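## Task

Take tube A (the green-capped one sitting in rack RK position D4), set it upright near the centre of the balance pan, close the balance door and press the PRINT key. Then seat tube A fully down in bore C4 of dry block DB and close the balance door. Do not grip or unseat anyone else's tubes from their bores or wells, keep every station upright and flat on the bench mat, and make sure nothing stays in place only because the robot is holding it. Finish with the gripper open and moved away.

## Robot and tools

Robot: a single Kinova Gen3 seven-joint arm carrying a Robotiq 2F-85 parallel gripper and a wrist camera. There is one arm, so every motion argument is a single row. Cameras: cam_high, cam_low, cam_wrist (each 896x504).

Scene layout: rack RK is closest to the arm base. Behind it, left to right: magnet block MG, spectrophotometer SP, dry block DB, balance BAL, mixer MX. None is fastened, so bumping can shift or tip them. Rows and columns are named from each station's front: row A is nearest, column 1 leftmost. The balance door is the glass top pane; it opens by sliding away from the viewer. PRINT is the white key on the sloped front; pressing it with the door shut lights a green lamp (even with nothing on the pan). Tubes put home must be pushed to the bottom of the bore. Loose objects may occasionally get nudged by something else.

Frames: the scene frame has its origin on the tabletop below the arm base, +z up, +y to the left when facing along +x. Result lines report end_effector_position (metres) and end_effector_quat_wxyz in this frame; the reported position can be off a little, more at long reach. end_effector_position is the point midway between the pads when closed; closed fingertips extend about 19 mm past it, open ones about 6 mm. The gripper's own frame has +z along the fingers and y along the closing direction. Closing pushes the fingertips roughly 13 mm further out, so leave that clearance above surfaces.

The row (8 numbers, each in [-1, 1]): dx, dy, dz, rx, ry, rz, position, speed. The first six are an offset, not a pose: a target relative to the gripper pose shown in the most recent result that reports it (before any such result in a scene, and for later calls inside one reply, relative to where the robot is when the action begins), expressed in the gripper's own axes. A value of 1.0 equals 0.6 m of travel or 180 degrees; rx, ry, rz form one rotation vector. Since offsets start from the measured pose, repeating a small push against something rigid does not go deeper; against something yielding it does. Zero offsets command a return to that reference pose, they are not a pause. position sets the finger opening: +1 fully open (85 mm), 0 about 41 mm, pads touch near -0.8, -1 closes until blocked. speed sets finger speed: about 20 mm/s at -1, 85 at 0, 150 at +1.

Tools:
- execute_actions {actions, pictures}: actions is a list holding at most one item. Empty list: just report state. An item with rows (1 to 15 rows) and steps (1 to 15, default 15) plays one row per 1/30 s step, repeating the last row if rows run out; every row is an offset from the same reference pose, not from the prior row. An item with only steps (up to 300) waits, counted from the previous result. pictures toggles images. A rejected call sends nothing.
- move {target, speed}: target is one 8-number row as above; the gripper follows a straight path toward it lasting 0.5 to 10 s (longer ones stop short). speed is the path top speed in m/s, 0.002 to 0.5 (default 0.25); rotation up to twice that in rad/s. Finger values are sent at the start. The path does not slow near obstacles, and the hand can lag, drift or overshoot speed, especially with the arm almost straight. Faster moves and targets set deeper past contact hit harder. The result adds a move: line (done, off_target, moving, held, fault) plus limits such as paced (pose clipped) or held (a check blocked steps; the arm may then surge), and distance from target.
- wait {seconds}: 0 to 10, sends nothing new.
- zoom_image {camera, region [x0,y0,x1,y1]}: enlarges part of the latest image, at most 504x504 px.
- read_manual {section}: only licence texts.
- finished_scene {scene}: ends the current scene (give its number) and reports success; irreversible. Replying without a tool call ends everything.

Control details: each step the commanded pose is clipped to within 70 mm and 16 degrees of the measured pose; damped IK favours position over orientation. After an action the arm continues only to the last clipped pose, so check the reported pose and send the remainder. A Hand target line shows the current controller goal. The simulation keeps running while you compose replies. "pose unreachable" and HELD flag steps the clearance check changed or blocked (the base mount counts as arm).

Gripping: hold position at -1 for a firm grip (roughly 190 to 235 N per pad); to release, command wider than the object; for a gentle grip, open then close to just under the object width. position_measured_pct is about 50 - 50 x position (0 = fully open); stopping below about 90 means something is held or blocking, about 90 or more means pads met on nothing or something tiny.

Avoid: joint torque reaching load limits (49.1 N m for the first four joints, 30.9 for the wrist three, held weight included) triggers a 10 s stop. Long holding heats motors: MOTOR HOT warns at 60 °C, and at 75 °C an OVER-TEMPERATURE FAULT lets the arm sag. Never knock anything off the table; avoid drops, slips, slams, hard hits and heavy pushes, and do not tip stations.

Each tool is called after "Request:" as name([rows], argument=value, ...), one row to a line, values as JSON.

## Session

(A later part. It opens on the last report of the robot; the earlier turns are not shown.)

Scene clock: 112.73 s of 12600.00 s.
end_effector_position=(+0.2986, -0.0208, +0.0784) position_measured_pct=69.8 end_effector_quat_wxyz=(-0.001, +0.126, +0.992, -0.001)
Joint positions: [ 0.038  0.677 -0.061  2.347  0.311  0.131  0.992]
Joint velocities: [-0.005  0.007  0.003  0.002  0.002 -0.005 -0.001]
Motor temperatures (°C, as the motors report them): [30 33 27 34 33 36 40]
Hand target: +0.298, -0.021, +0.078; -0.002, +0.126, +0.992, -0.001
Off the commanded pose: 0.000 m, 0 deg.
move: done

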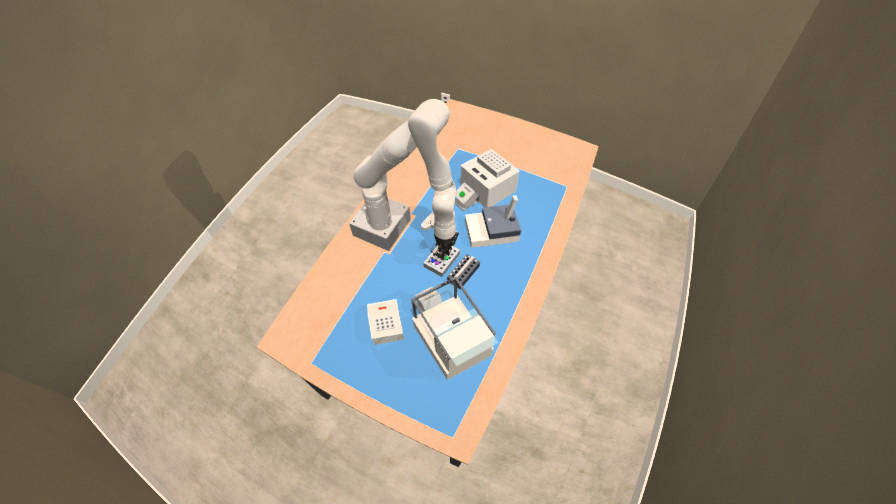

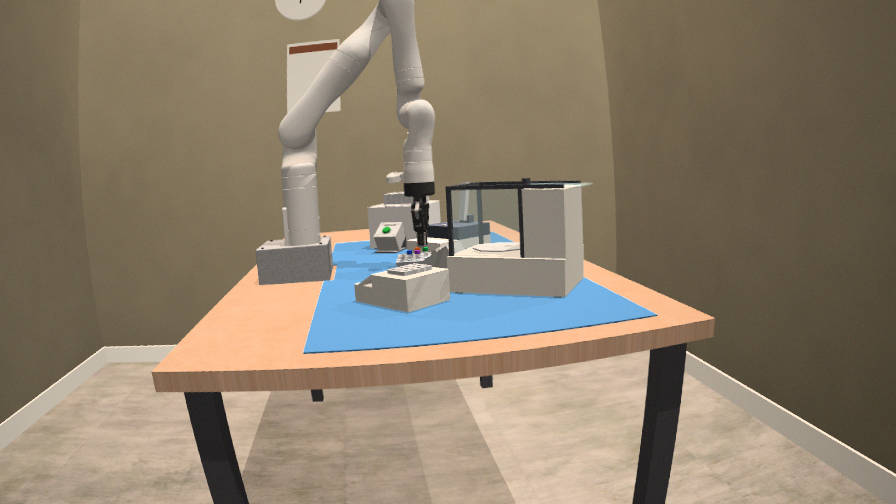

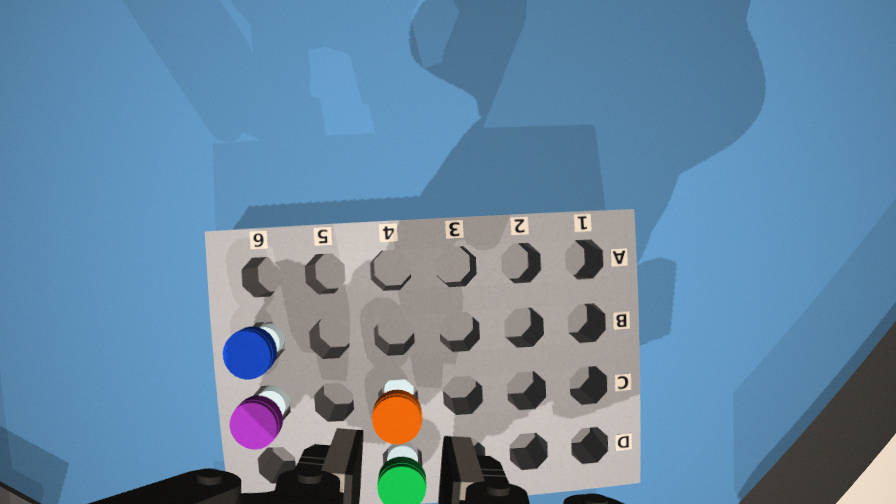

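Request:
move(target=[0, 0, 0.0375, 0, 0, 0, -0.4, 0], speed=0.03)

Request:
execute_actions([
  {"rows": [[0,0,0,0,0,0,-0.75,-0.3]], "steps": 15},
])

Scene clock: 119.90 s of 12600.00 s.
end_effector_position=(+0.2988, -0.0210, +0.0562) position_measured_pct=69.8 end_effector_quat_wxyz=(-0.001, +0.126, +0.992, -0.001)
Joint positions: [ 0.007  0.751 -0.02   2.349  0.318  0.05   0.986]
Joint velocities: [-0.003  0.007  0.001 -0.003  0.    -0.005 -0.   ]
Motor temperatures (°C, as the motors report them): [30 33 27 34 33 36 40]
Hand target: +0.299, -0.021, +0.056; -0.001, +0.126, +0.992, -0.001
Off the commanded pose: 0.000 m, 0 deg.
move: done

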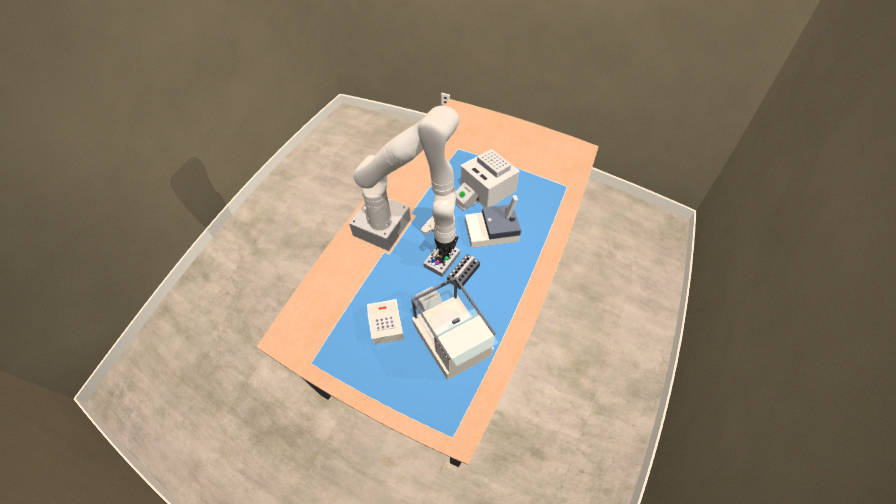

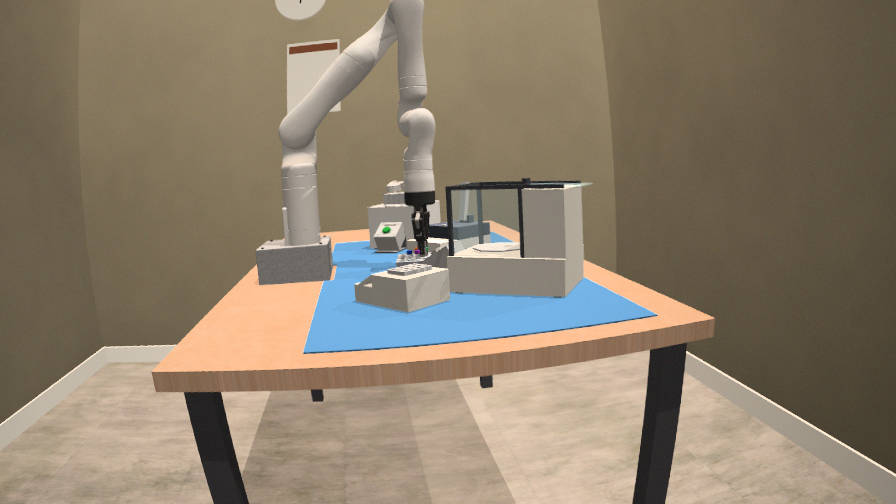

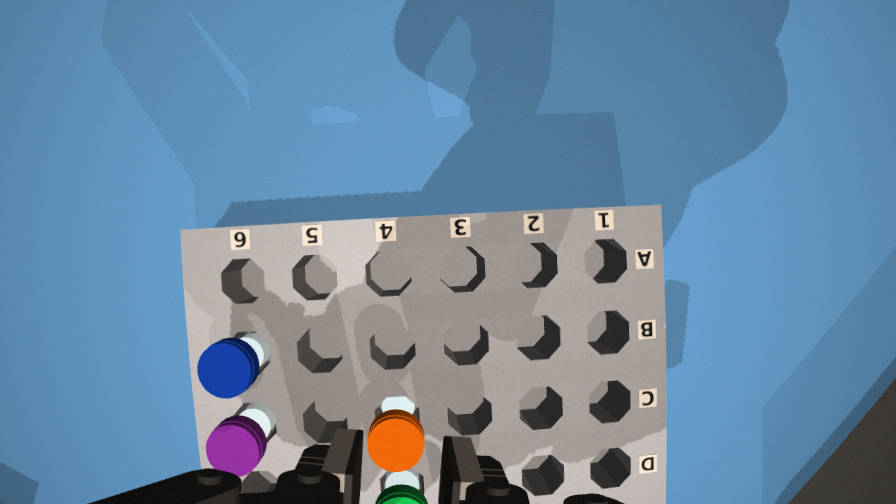

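Scene clock: 120.40 s of 12600.00 s.
end_effector_position=(+0.2991, -0.0211, +0.0563) position_measured_pct=82.1 end_effector_quat_wxyz=(-0.001, +0.126, +0.992, -0.001)
Joint positions: [ 0.007  0.75  -0.02   2.349  0.318  0.049  0.986]
Joint velocities: [ 0.    -0.     0.001  0.001  0.    -0.    -0.001]
Motor temperatures (°C, as the motors report them): [30 33 27 34 33 36 40]
Hand target: +0.299, -0.021, +0.056; -0.001, +0.126, +0.992, -0.001
Off the commanded pose: 0.000 m, 0 deg.
Steps of this call (steps 1 to 15: all 15 steps of this action). Readings (end_effector_position | what the end effector reports):
1: (+0.2988, -0.0210, +0.0562) | position_measured_pct=69.8
2: (+0.2988, -0.0210, +0.0562) | position_measured_pct=70.2
4: (+0.2988, -0.0210, +0.0562) | position_measured_pct=73.0
8: (+0.2990, -0.0210, +0.0563) | position_measured_pct=80.6
15: the state above

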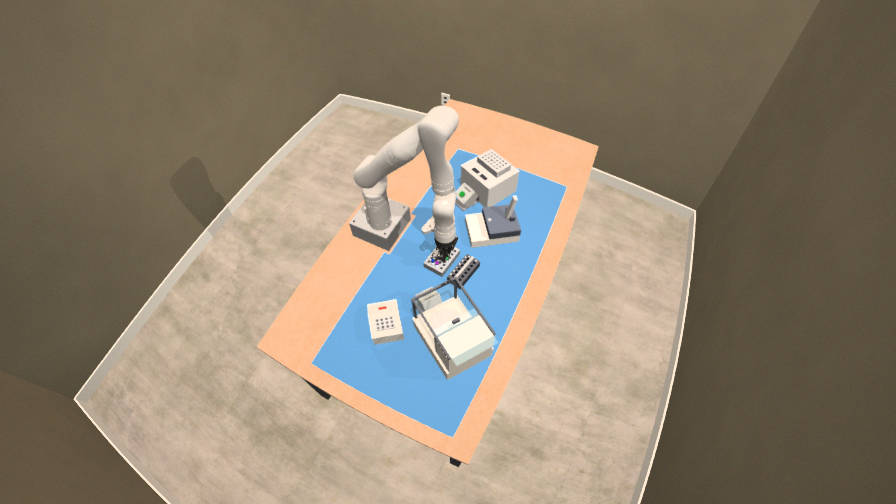

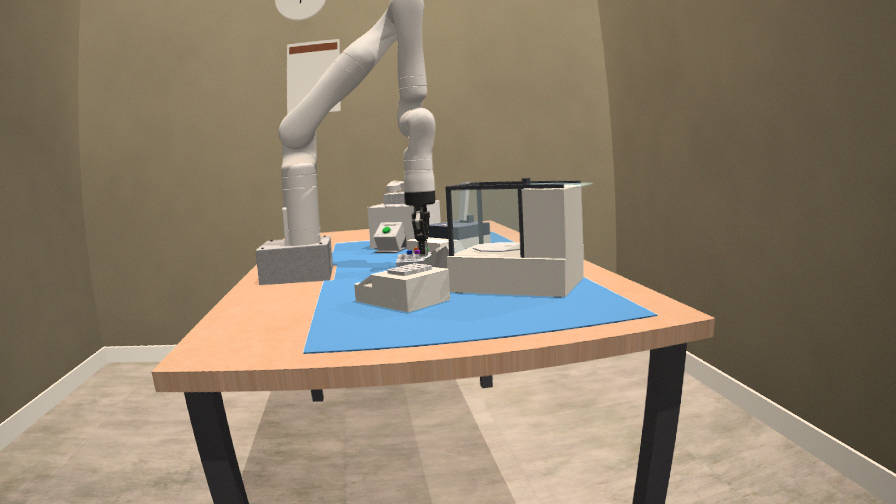

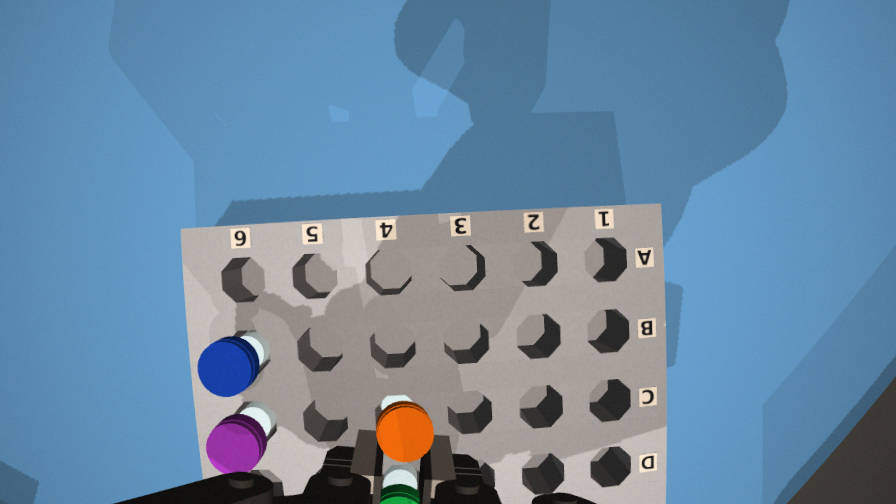

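Request:
execute_actions([
  {"rows": [[0,0,0,0,0,0,-0.5,-0.3]], "steps": 12},
], pictures=false)

Request:
move(target=[-0.006, 0, 0, 0, 0, 0, -0.5, -0.3], speed=0.01)

Request:
execute_actions([
  {"rows": [[0,0,0,0,0,0,-0.75,-0.3]], "steps": 15},
])

Scene clock: 129.90 s of 12600.00 s.
end_effector_position=(+0.2991, -0.0211, +0.0563) position_measured_pct=75.0 end_effector_quat_wxyz=(-0.001, +0.126, +0.992, -0.001)
Joint positions: [ 0.007  0.75  -0.02   2.349  0.318  0.049  0.986]
Joint velocities: [-0.     0.    -0.    -0.    -0.001  0.    -0.001]
Motor temperatures (°C, as the motors report them): [30 33 27 34 33 36 40]
Hand target: +0.299, -0.021, +0.056; -0.001, +0.126, +0.992, -0.001
Off the commanded pose: 0.000 m, 0 deg.
Steps of this call (steps 1 to 273: nothing new was sent; steps 274 to 285: all 12 steps of this action). Readings (end_effector_position | what the end effector reports):
274: (+0.2991, -0.0211, +0.0563) | position_measured_pct=82.1
275: (+0.2991, -0.0211, +0.0563) | position_measured_pct=82.1
277: (+0.2991, -0.0211, +0.0563) | position_measured_pct=78.6
281: (+0.2991, -0.0211, +0.0563) | position_measured_pct=75.0
285: the state above

Scene clock: 130.83 s of 12600.00 s.
end_effector_position=(+0.3025, -0.0219, +0.0563) position_measured_pct=75.0 end_effector_quat_wxyz=(-0.001, +0.126, +0.992, -0.001)
Joint positions: [ 0.014  0.751 -0.025  2.338  0.319  0.061  0.988]
Joint velocities: [ 0.002  0.    -0.002 -0.002  0.001  0.002  0.   ]
Motor temperatures (°C, as the motors report them): [30 33 27 34 33 36 40]
Hand target: +0.303, -0.022, +0.056; -0.001, +0.126, +0.992, -0.001
Off the commanded pose: 0.000 m, 0 deg.
move: done

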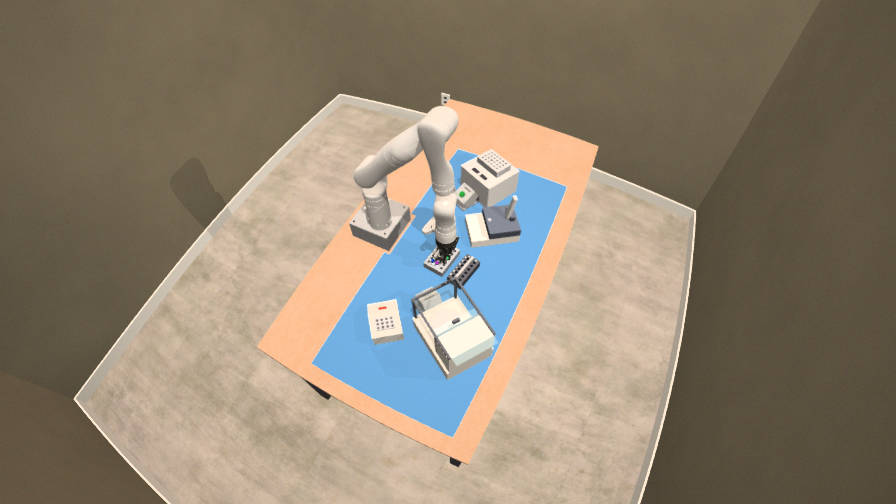

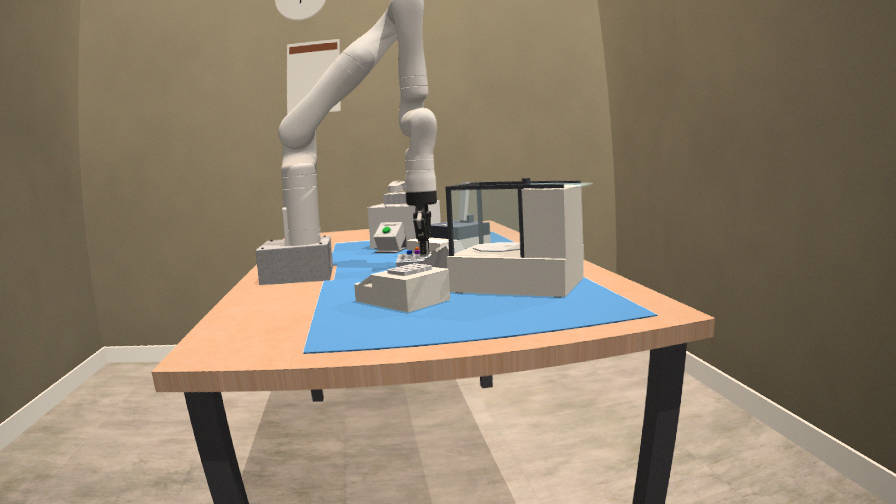

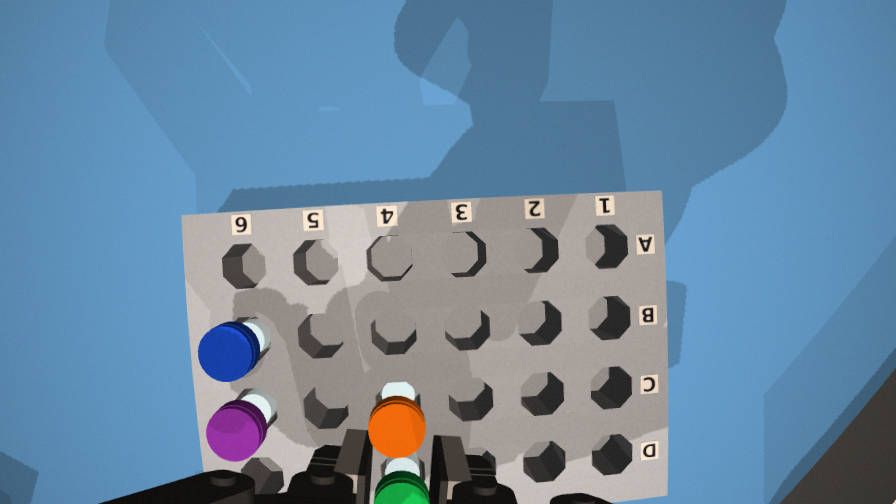

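Scene clock: 131.33 s of 12600.00 s.
end_effector_position=(+0.3026, -0.0218, +0.0565) position_measured_pct=82.1 end_effector_quat_wxyz=(-0.001, +0.126, +0.992, -0.001)
Joint positions: [ 0.014  0.75  -0.025  2.338  0.319  0.061  0.988]
Joint velocities: [-0.     0.     0.     0.001  0.001  0.     0.001]
Motor temperatures (°C, as the motors report them): [30 33 27 34 33 36 40]
Hand target: +0.303, -0.022, +0.056; -0.001, +0.126, +0.992, -0.001
Off the commanded pose: 0.000 m, 0 deg.
Steps of this call (steps 1 to 15: all 15 steps of this action). Readings (end_effector_position | what the end effector reports):
1: (+0.3025, -0.0219, +0.0563) | position_measured_pct=75.0
2: (+0.3025, -0.0219, +0.0563) | position_measured_pct=75.4
4: (+0.3025, -0.0219, +0.0563) | position_measured_pct=78.2
8: (+0.3026, -0.0218, +0.0565) | position_measured_pct=82.1
15: the state above

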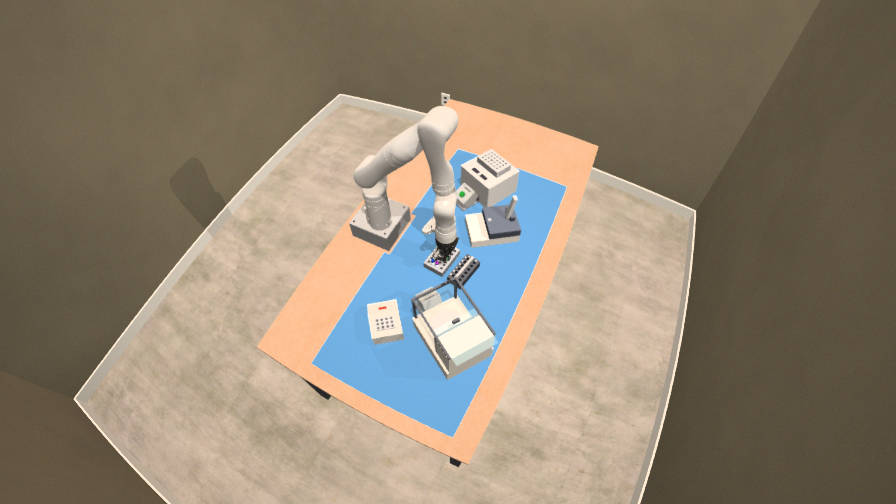

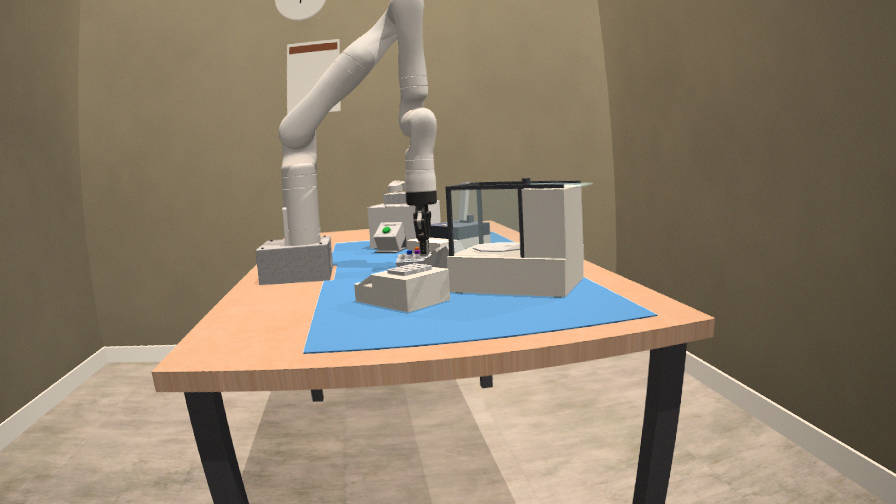

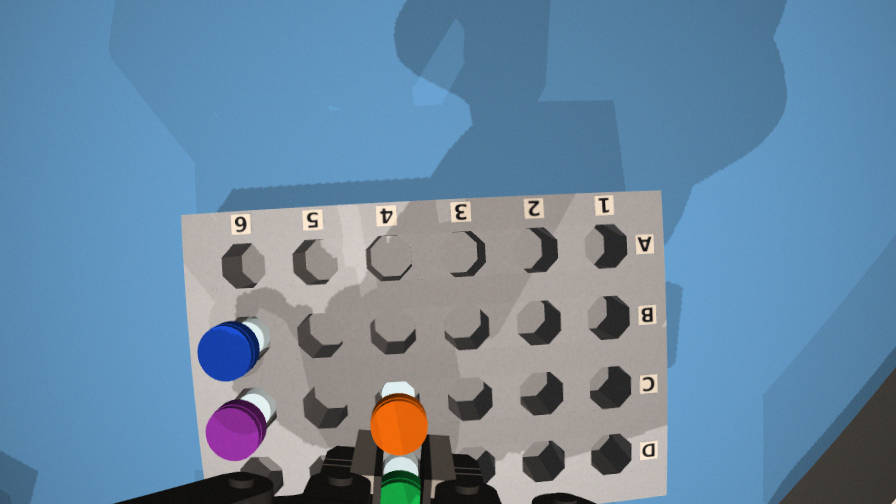

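Request:
move(target=[0, 0, -0.03, 0, 0, 0, -0.75, -0.3], speed=0.02)

Scene clock: 135.40 s of 12600.00 s.
end_effector_position=(+0.3024, -0.0217, +0.0742) position_measured_pct=82.1 end_effector_quat_wxyz=(-0.001, +0.126, +0.992, -0.001)
Joint positions: [ 0.038  0.692 -0.058  2.336  0.314  0.125  0.993]
Joint velocities: [ 0.003 -0.006 -0.002 -0.001 -0.002  0.005  0.001]
Motor temperatures (°C, as the motors report them): [30 33 27 34 33 36 40]
Hand target: +0.303, -0.022, +0.074; -0.001, +0.126, +0.992, -0.001
Off the commanded pose: 0.000 m, 0 deg.
move: done

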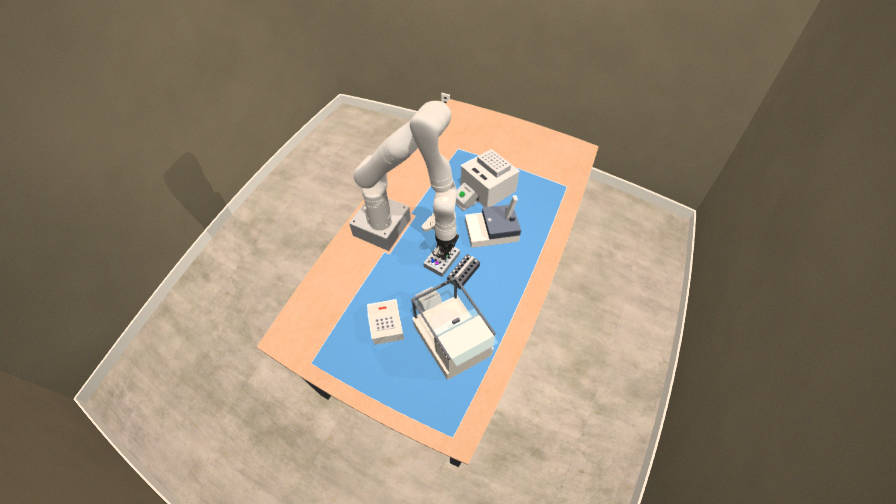

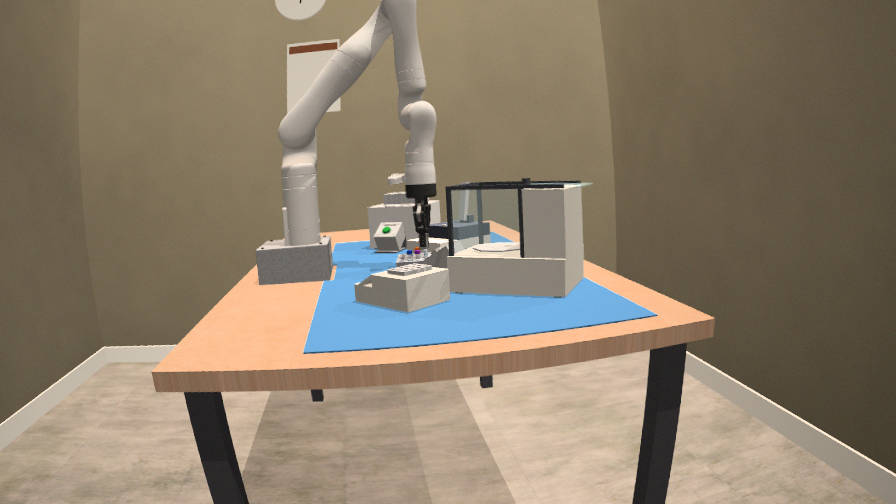

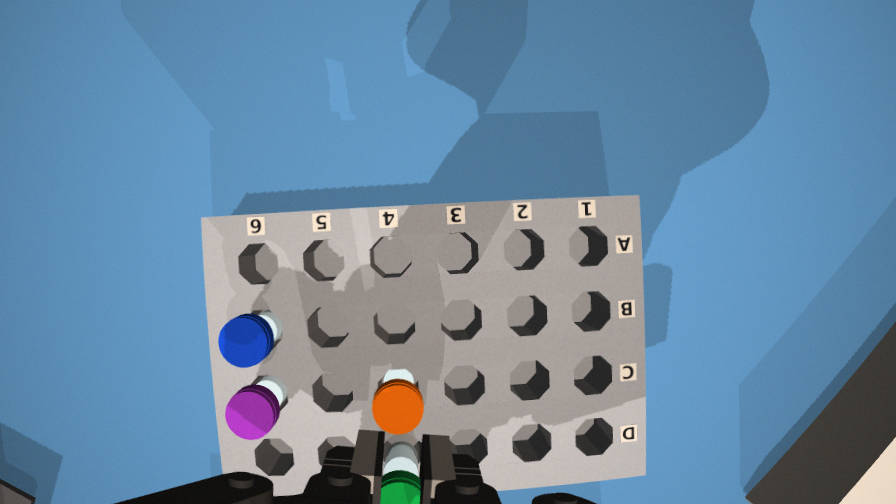

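Request:
move(target=[0, 0, -0.36, 0, 0, 0, -0.75, -0.3], speed=0.12)

Request:
move(target=[-0.3167, -0.3602, 0, 0, 0, 0.1156, -0.75, -0.3], speed=0.18)

Request:
move(target=[0, 0, 0.18, 0, 0, 0, -0.75, -0.3], speed=0.08)

Scene clock: 148.77 s of 12600.00 s.
end_effector_position=(+0.3023, -0.0209, +0.2896) position_measured_pct=82.1 end_effector_quat_wxyz=(-0.001, +0.126, +0.992, -0.001)
Joint positions: [ 0.247  0.138 -0.283  2.085  0.049  0.929  1.249]
Joint velocities: [ 0.001 -0.004  0.001 -0.002 -0.     0.003  0.001]
Motor temperatures (°C, as the motors report them): [30 33 27 34 33 36 40]
Hand target: +0.302, -0.021, +0.290; -0.001, +0.126, +0.992, -0.001
Off the commanded pose: 0.001 m, 0 deg.
move: done

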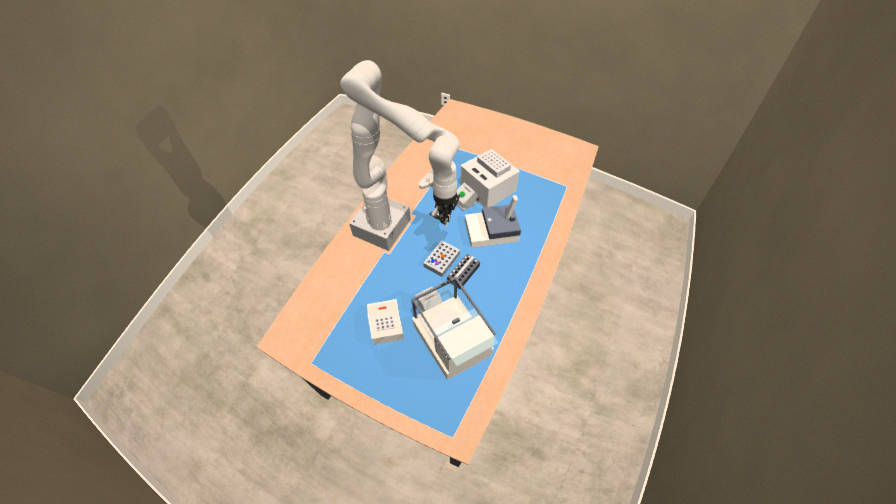

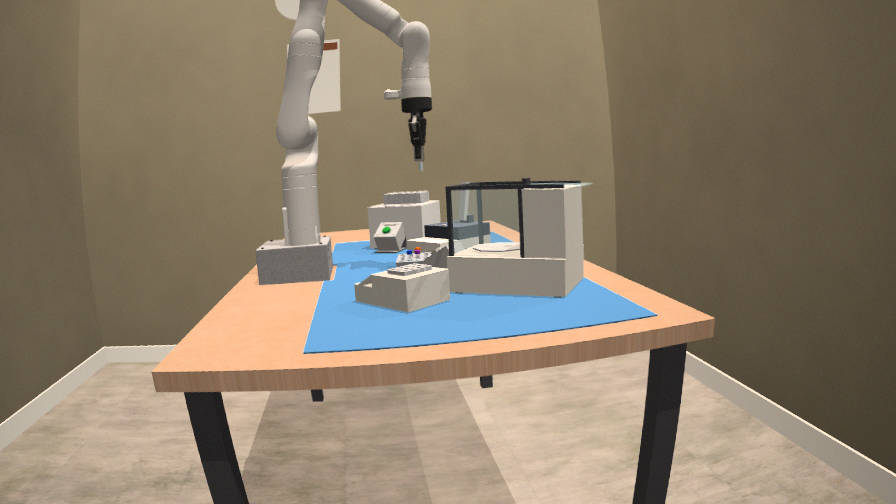

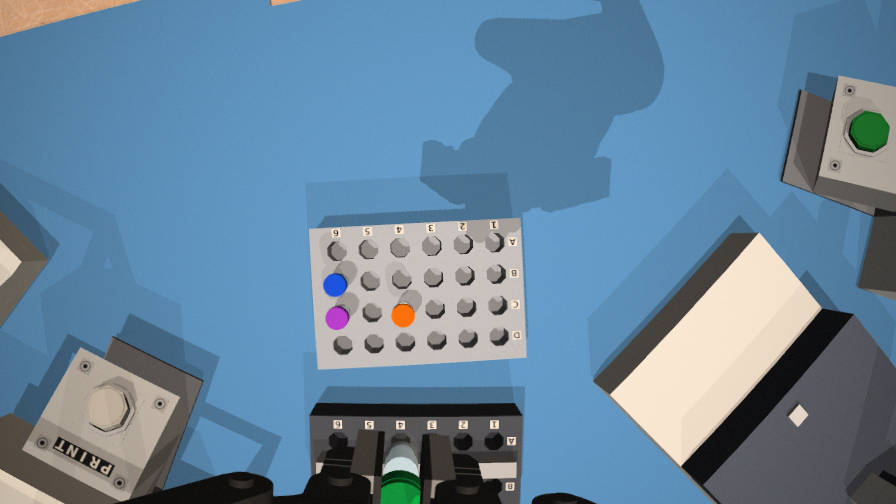

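Scene clock: 150.87 s of 12600.00 s.
end_effector_position=(+0.4336, -0.2763, +0.2906) position_measured_pct=82.1 end_effector_quat_wxyz=(-0.000, +0.303, +0.953, -0.000)
Joint positions: [ 0.559  0.572 -0.056  1.413  0.034  1.161  1.446]
Joint velocities: [ 0.002  0.01  -0.    -0.007 -0.001  0.005  0.   ]
Motor temperatures (°C, as the motors report them): [30 33 27 34 33 36 40]
Hand target: +0.434, -0.276, +0.290; -0.001, +0.303, +0.953, -0.000
Off the commanded pose: 0.002 m, 0 deg.
move: done

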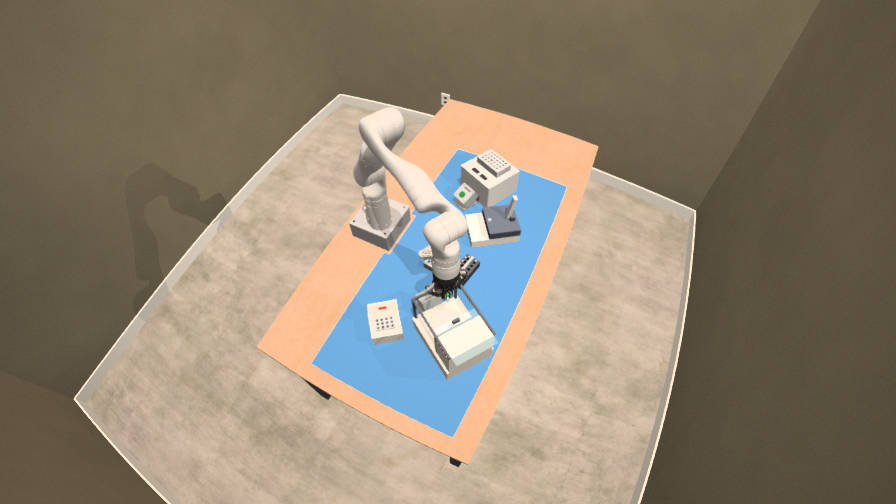

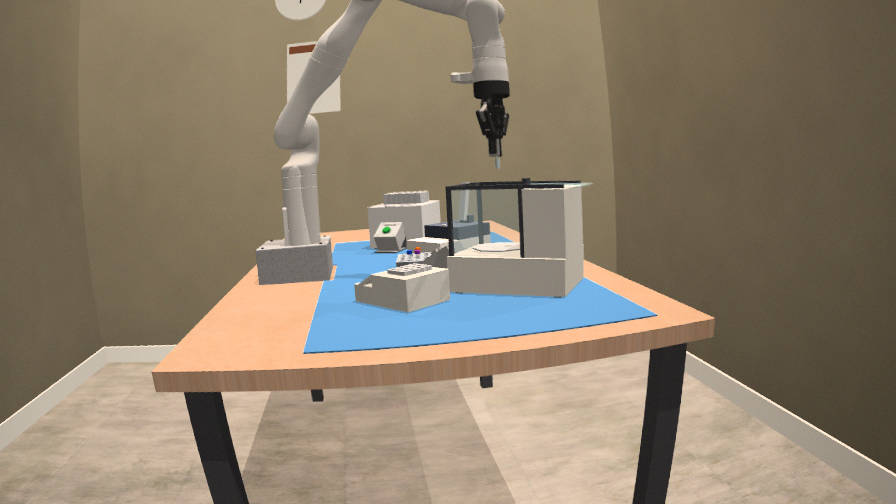

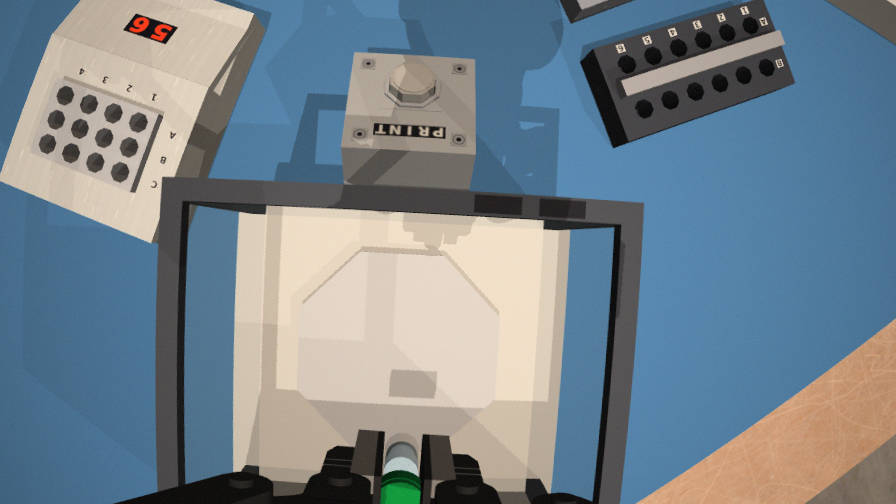

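Scene clock: 152.60 s of 12600.00 s.
end_effector_position=(+0.4337, -0.2766, +0.1829) position_measured_pct=82.1 end_effector_quat_wxyz=(-0.000, +0.303, +0.953, -0.000)
Joint positions: [ 0.559  0.706 -0.055  1.555  0.048  0.884  1.435]
Joint velocities: [-0.     0.003  0.001  0.001 -0.    -0.004 -0.001]
Motor temperatures (°C, as the motors report them): [30 33 27 34 33 36 40]
Hand target: +0.434, -0.277, +0.183; -0.000, +0.303, +0.953, -0.000
Off the commanded pose: 0.000 m, 0 deg.
move: done

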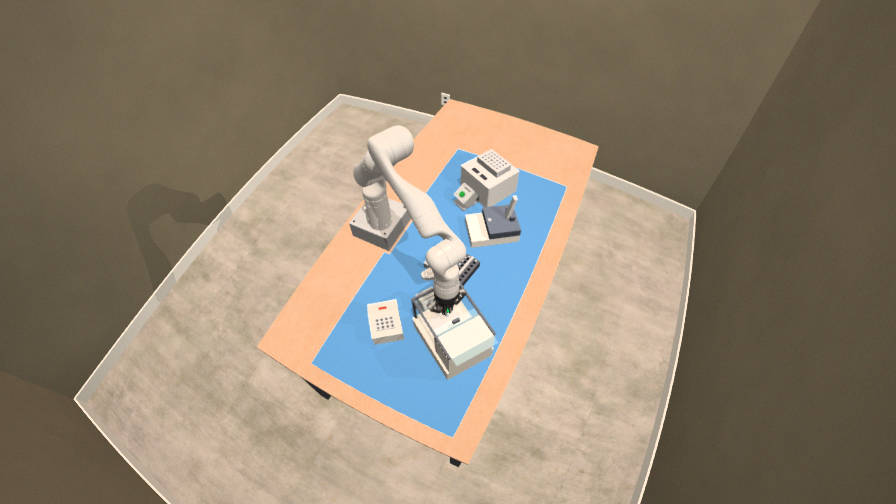

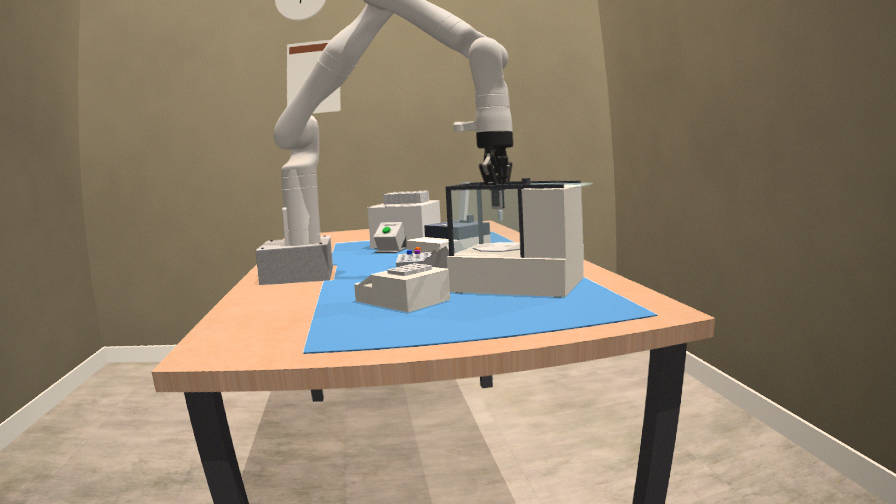

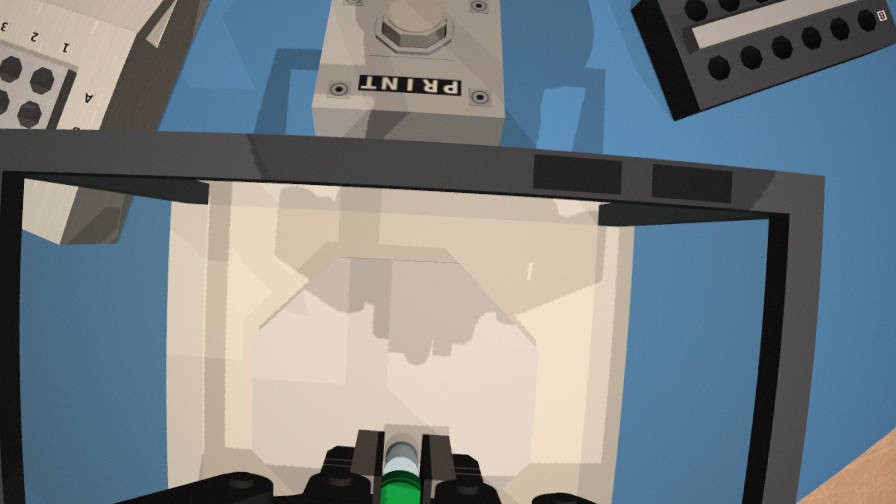

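Request:
execute_actions(actions=[])

Scene clock: 173.37 s of 12600.00 s.
end_effector_position=(+0.4337, -0.2766, +0.1827) position_measured_pct=82.1 end_effector_quat_wxyz=(-0.000, +0.303, +0.953, -0.000)
Joint positions: [ 0.559  0.707 -0.055  1.555  0.048  0.884  1.435]
Joint velocities: [ 0.     0.     0.001 -0.002 -0.    -0.001 -0.   ]
Motor temperatures (°C, as the motors report them): [30 34 27 34 33 36 40]
Hand target: +0.434, -0.277, +0.183; -0.000, +0.303, +0.953, -0.000
Off the commanded pose: 0.000 m, 0 deg.
Steps of this call (steps 1 to 623: nothing new was sent). Readings (end_effector_position | what the end effector reports):
1: (+0.4337, -0.2766, +0.1828) | position_measured_pct=82.1
2: (+0.4337, -0.2766, +0.1828) | position_measured_pct=82.1
4: (+0.4337, -0.2766, +0.1827) | position_measured_pct=82.1
8: (+0.4337, -0.2766, +0.1827) | position_measured_pct=82.1
623: the state above

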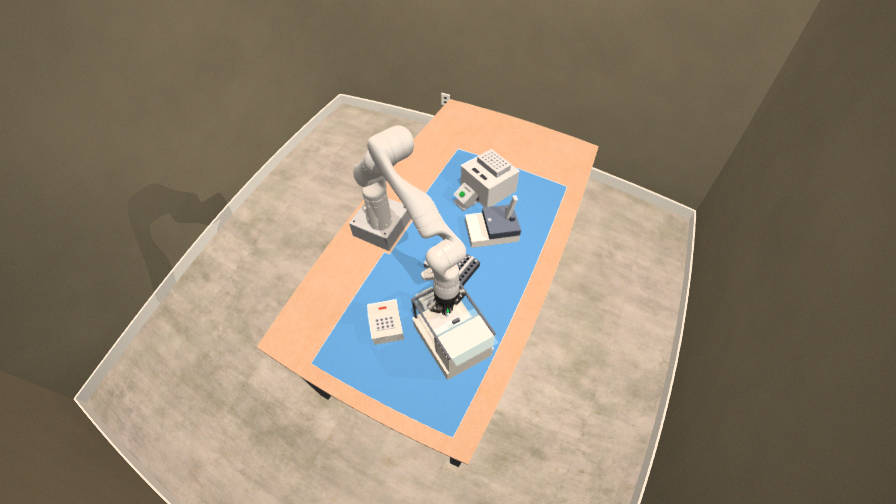

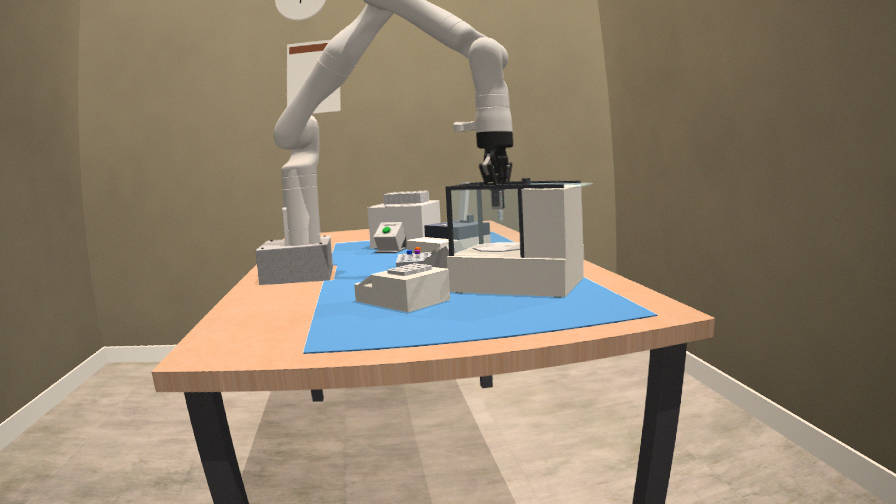

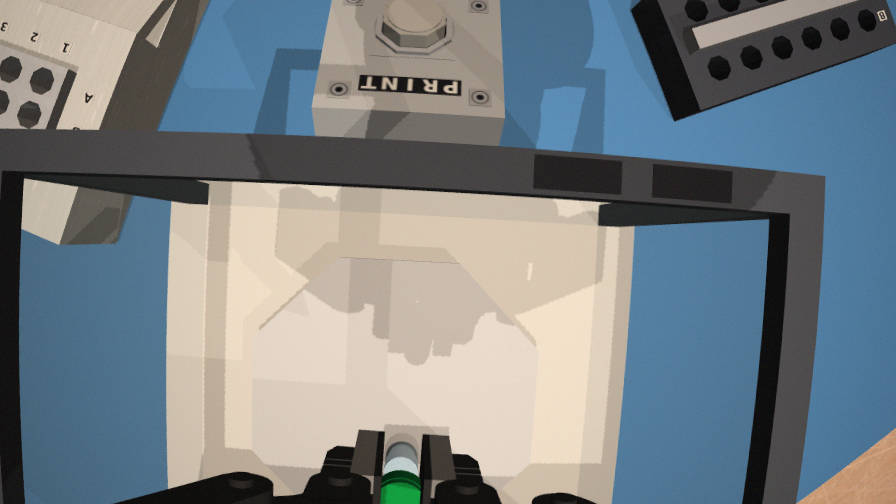

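Request:
move(target=[0, -0.004, 0.08, 0, 0, 0, -0.75, -0.3], speed=0.04)

Scene clock: 179.73 s of 12600.00 s.
end_effector_position=(+0.4324, -0.2787, +0.1349) position_measured_pct=82.1 end_effector_quat_wxyz=(-0.000, +0.303, +0.953, -0.000)
Joint positions: [ 0.562  0.783 -0.052  1.591  0.055  0.772  1.434]
Joint velocities: [ 0.     0.004 -0.001 -0.    -0.001 -0.002  0.   ]
Motor temperatures (°C, as the motors report them): [30 34 27 34 33 36 40]
Hand target: +0.432, -0.279, +0.135; -0.000, +0.303, +0.953, -0.000
Off the commanded pose: 0.000 m, 0 deg.
move: done

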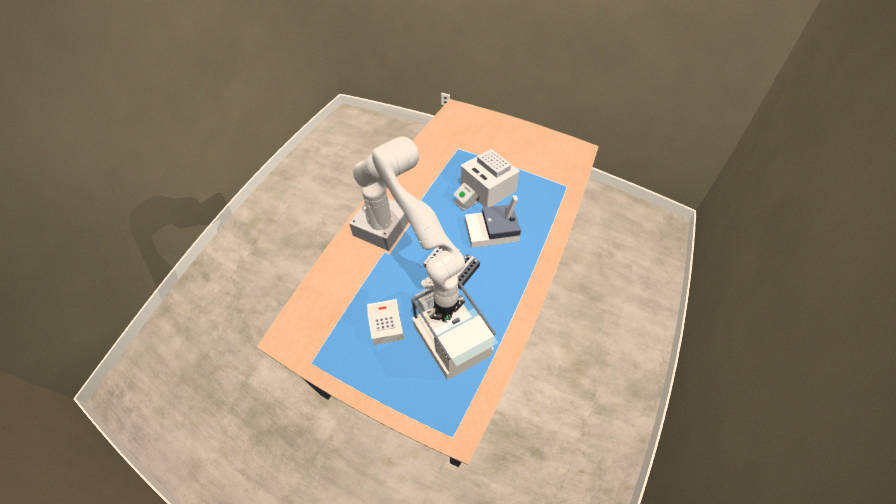

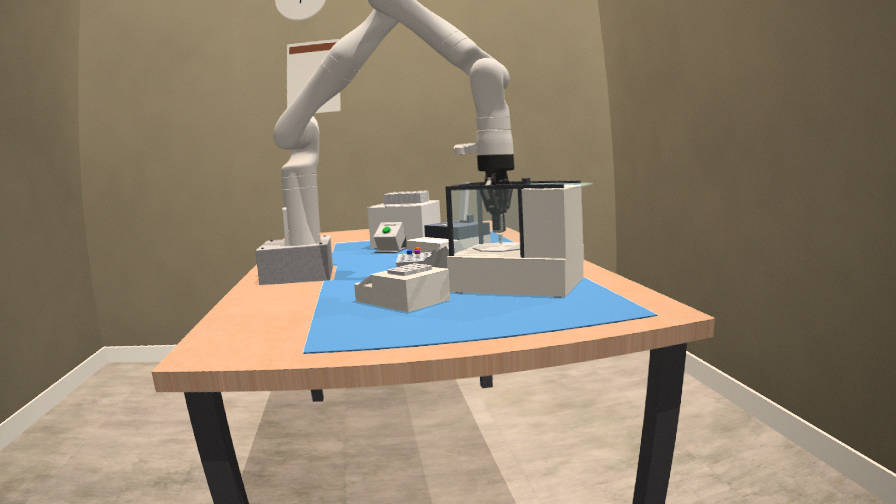

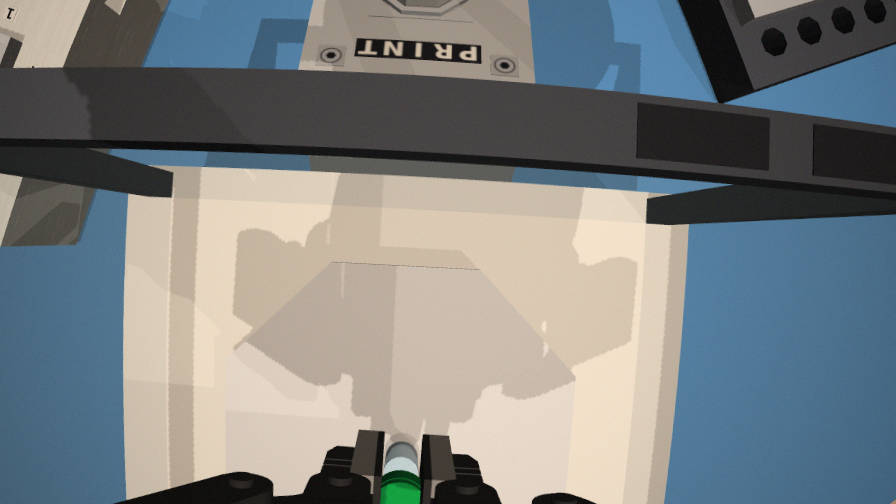

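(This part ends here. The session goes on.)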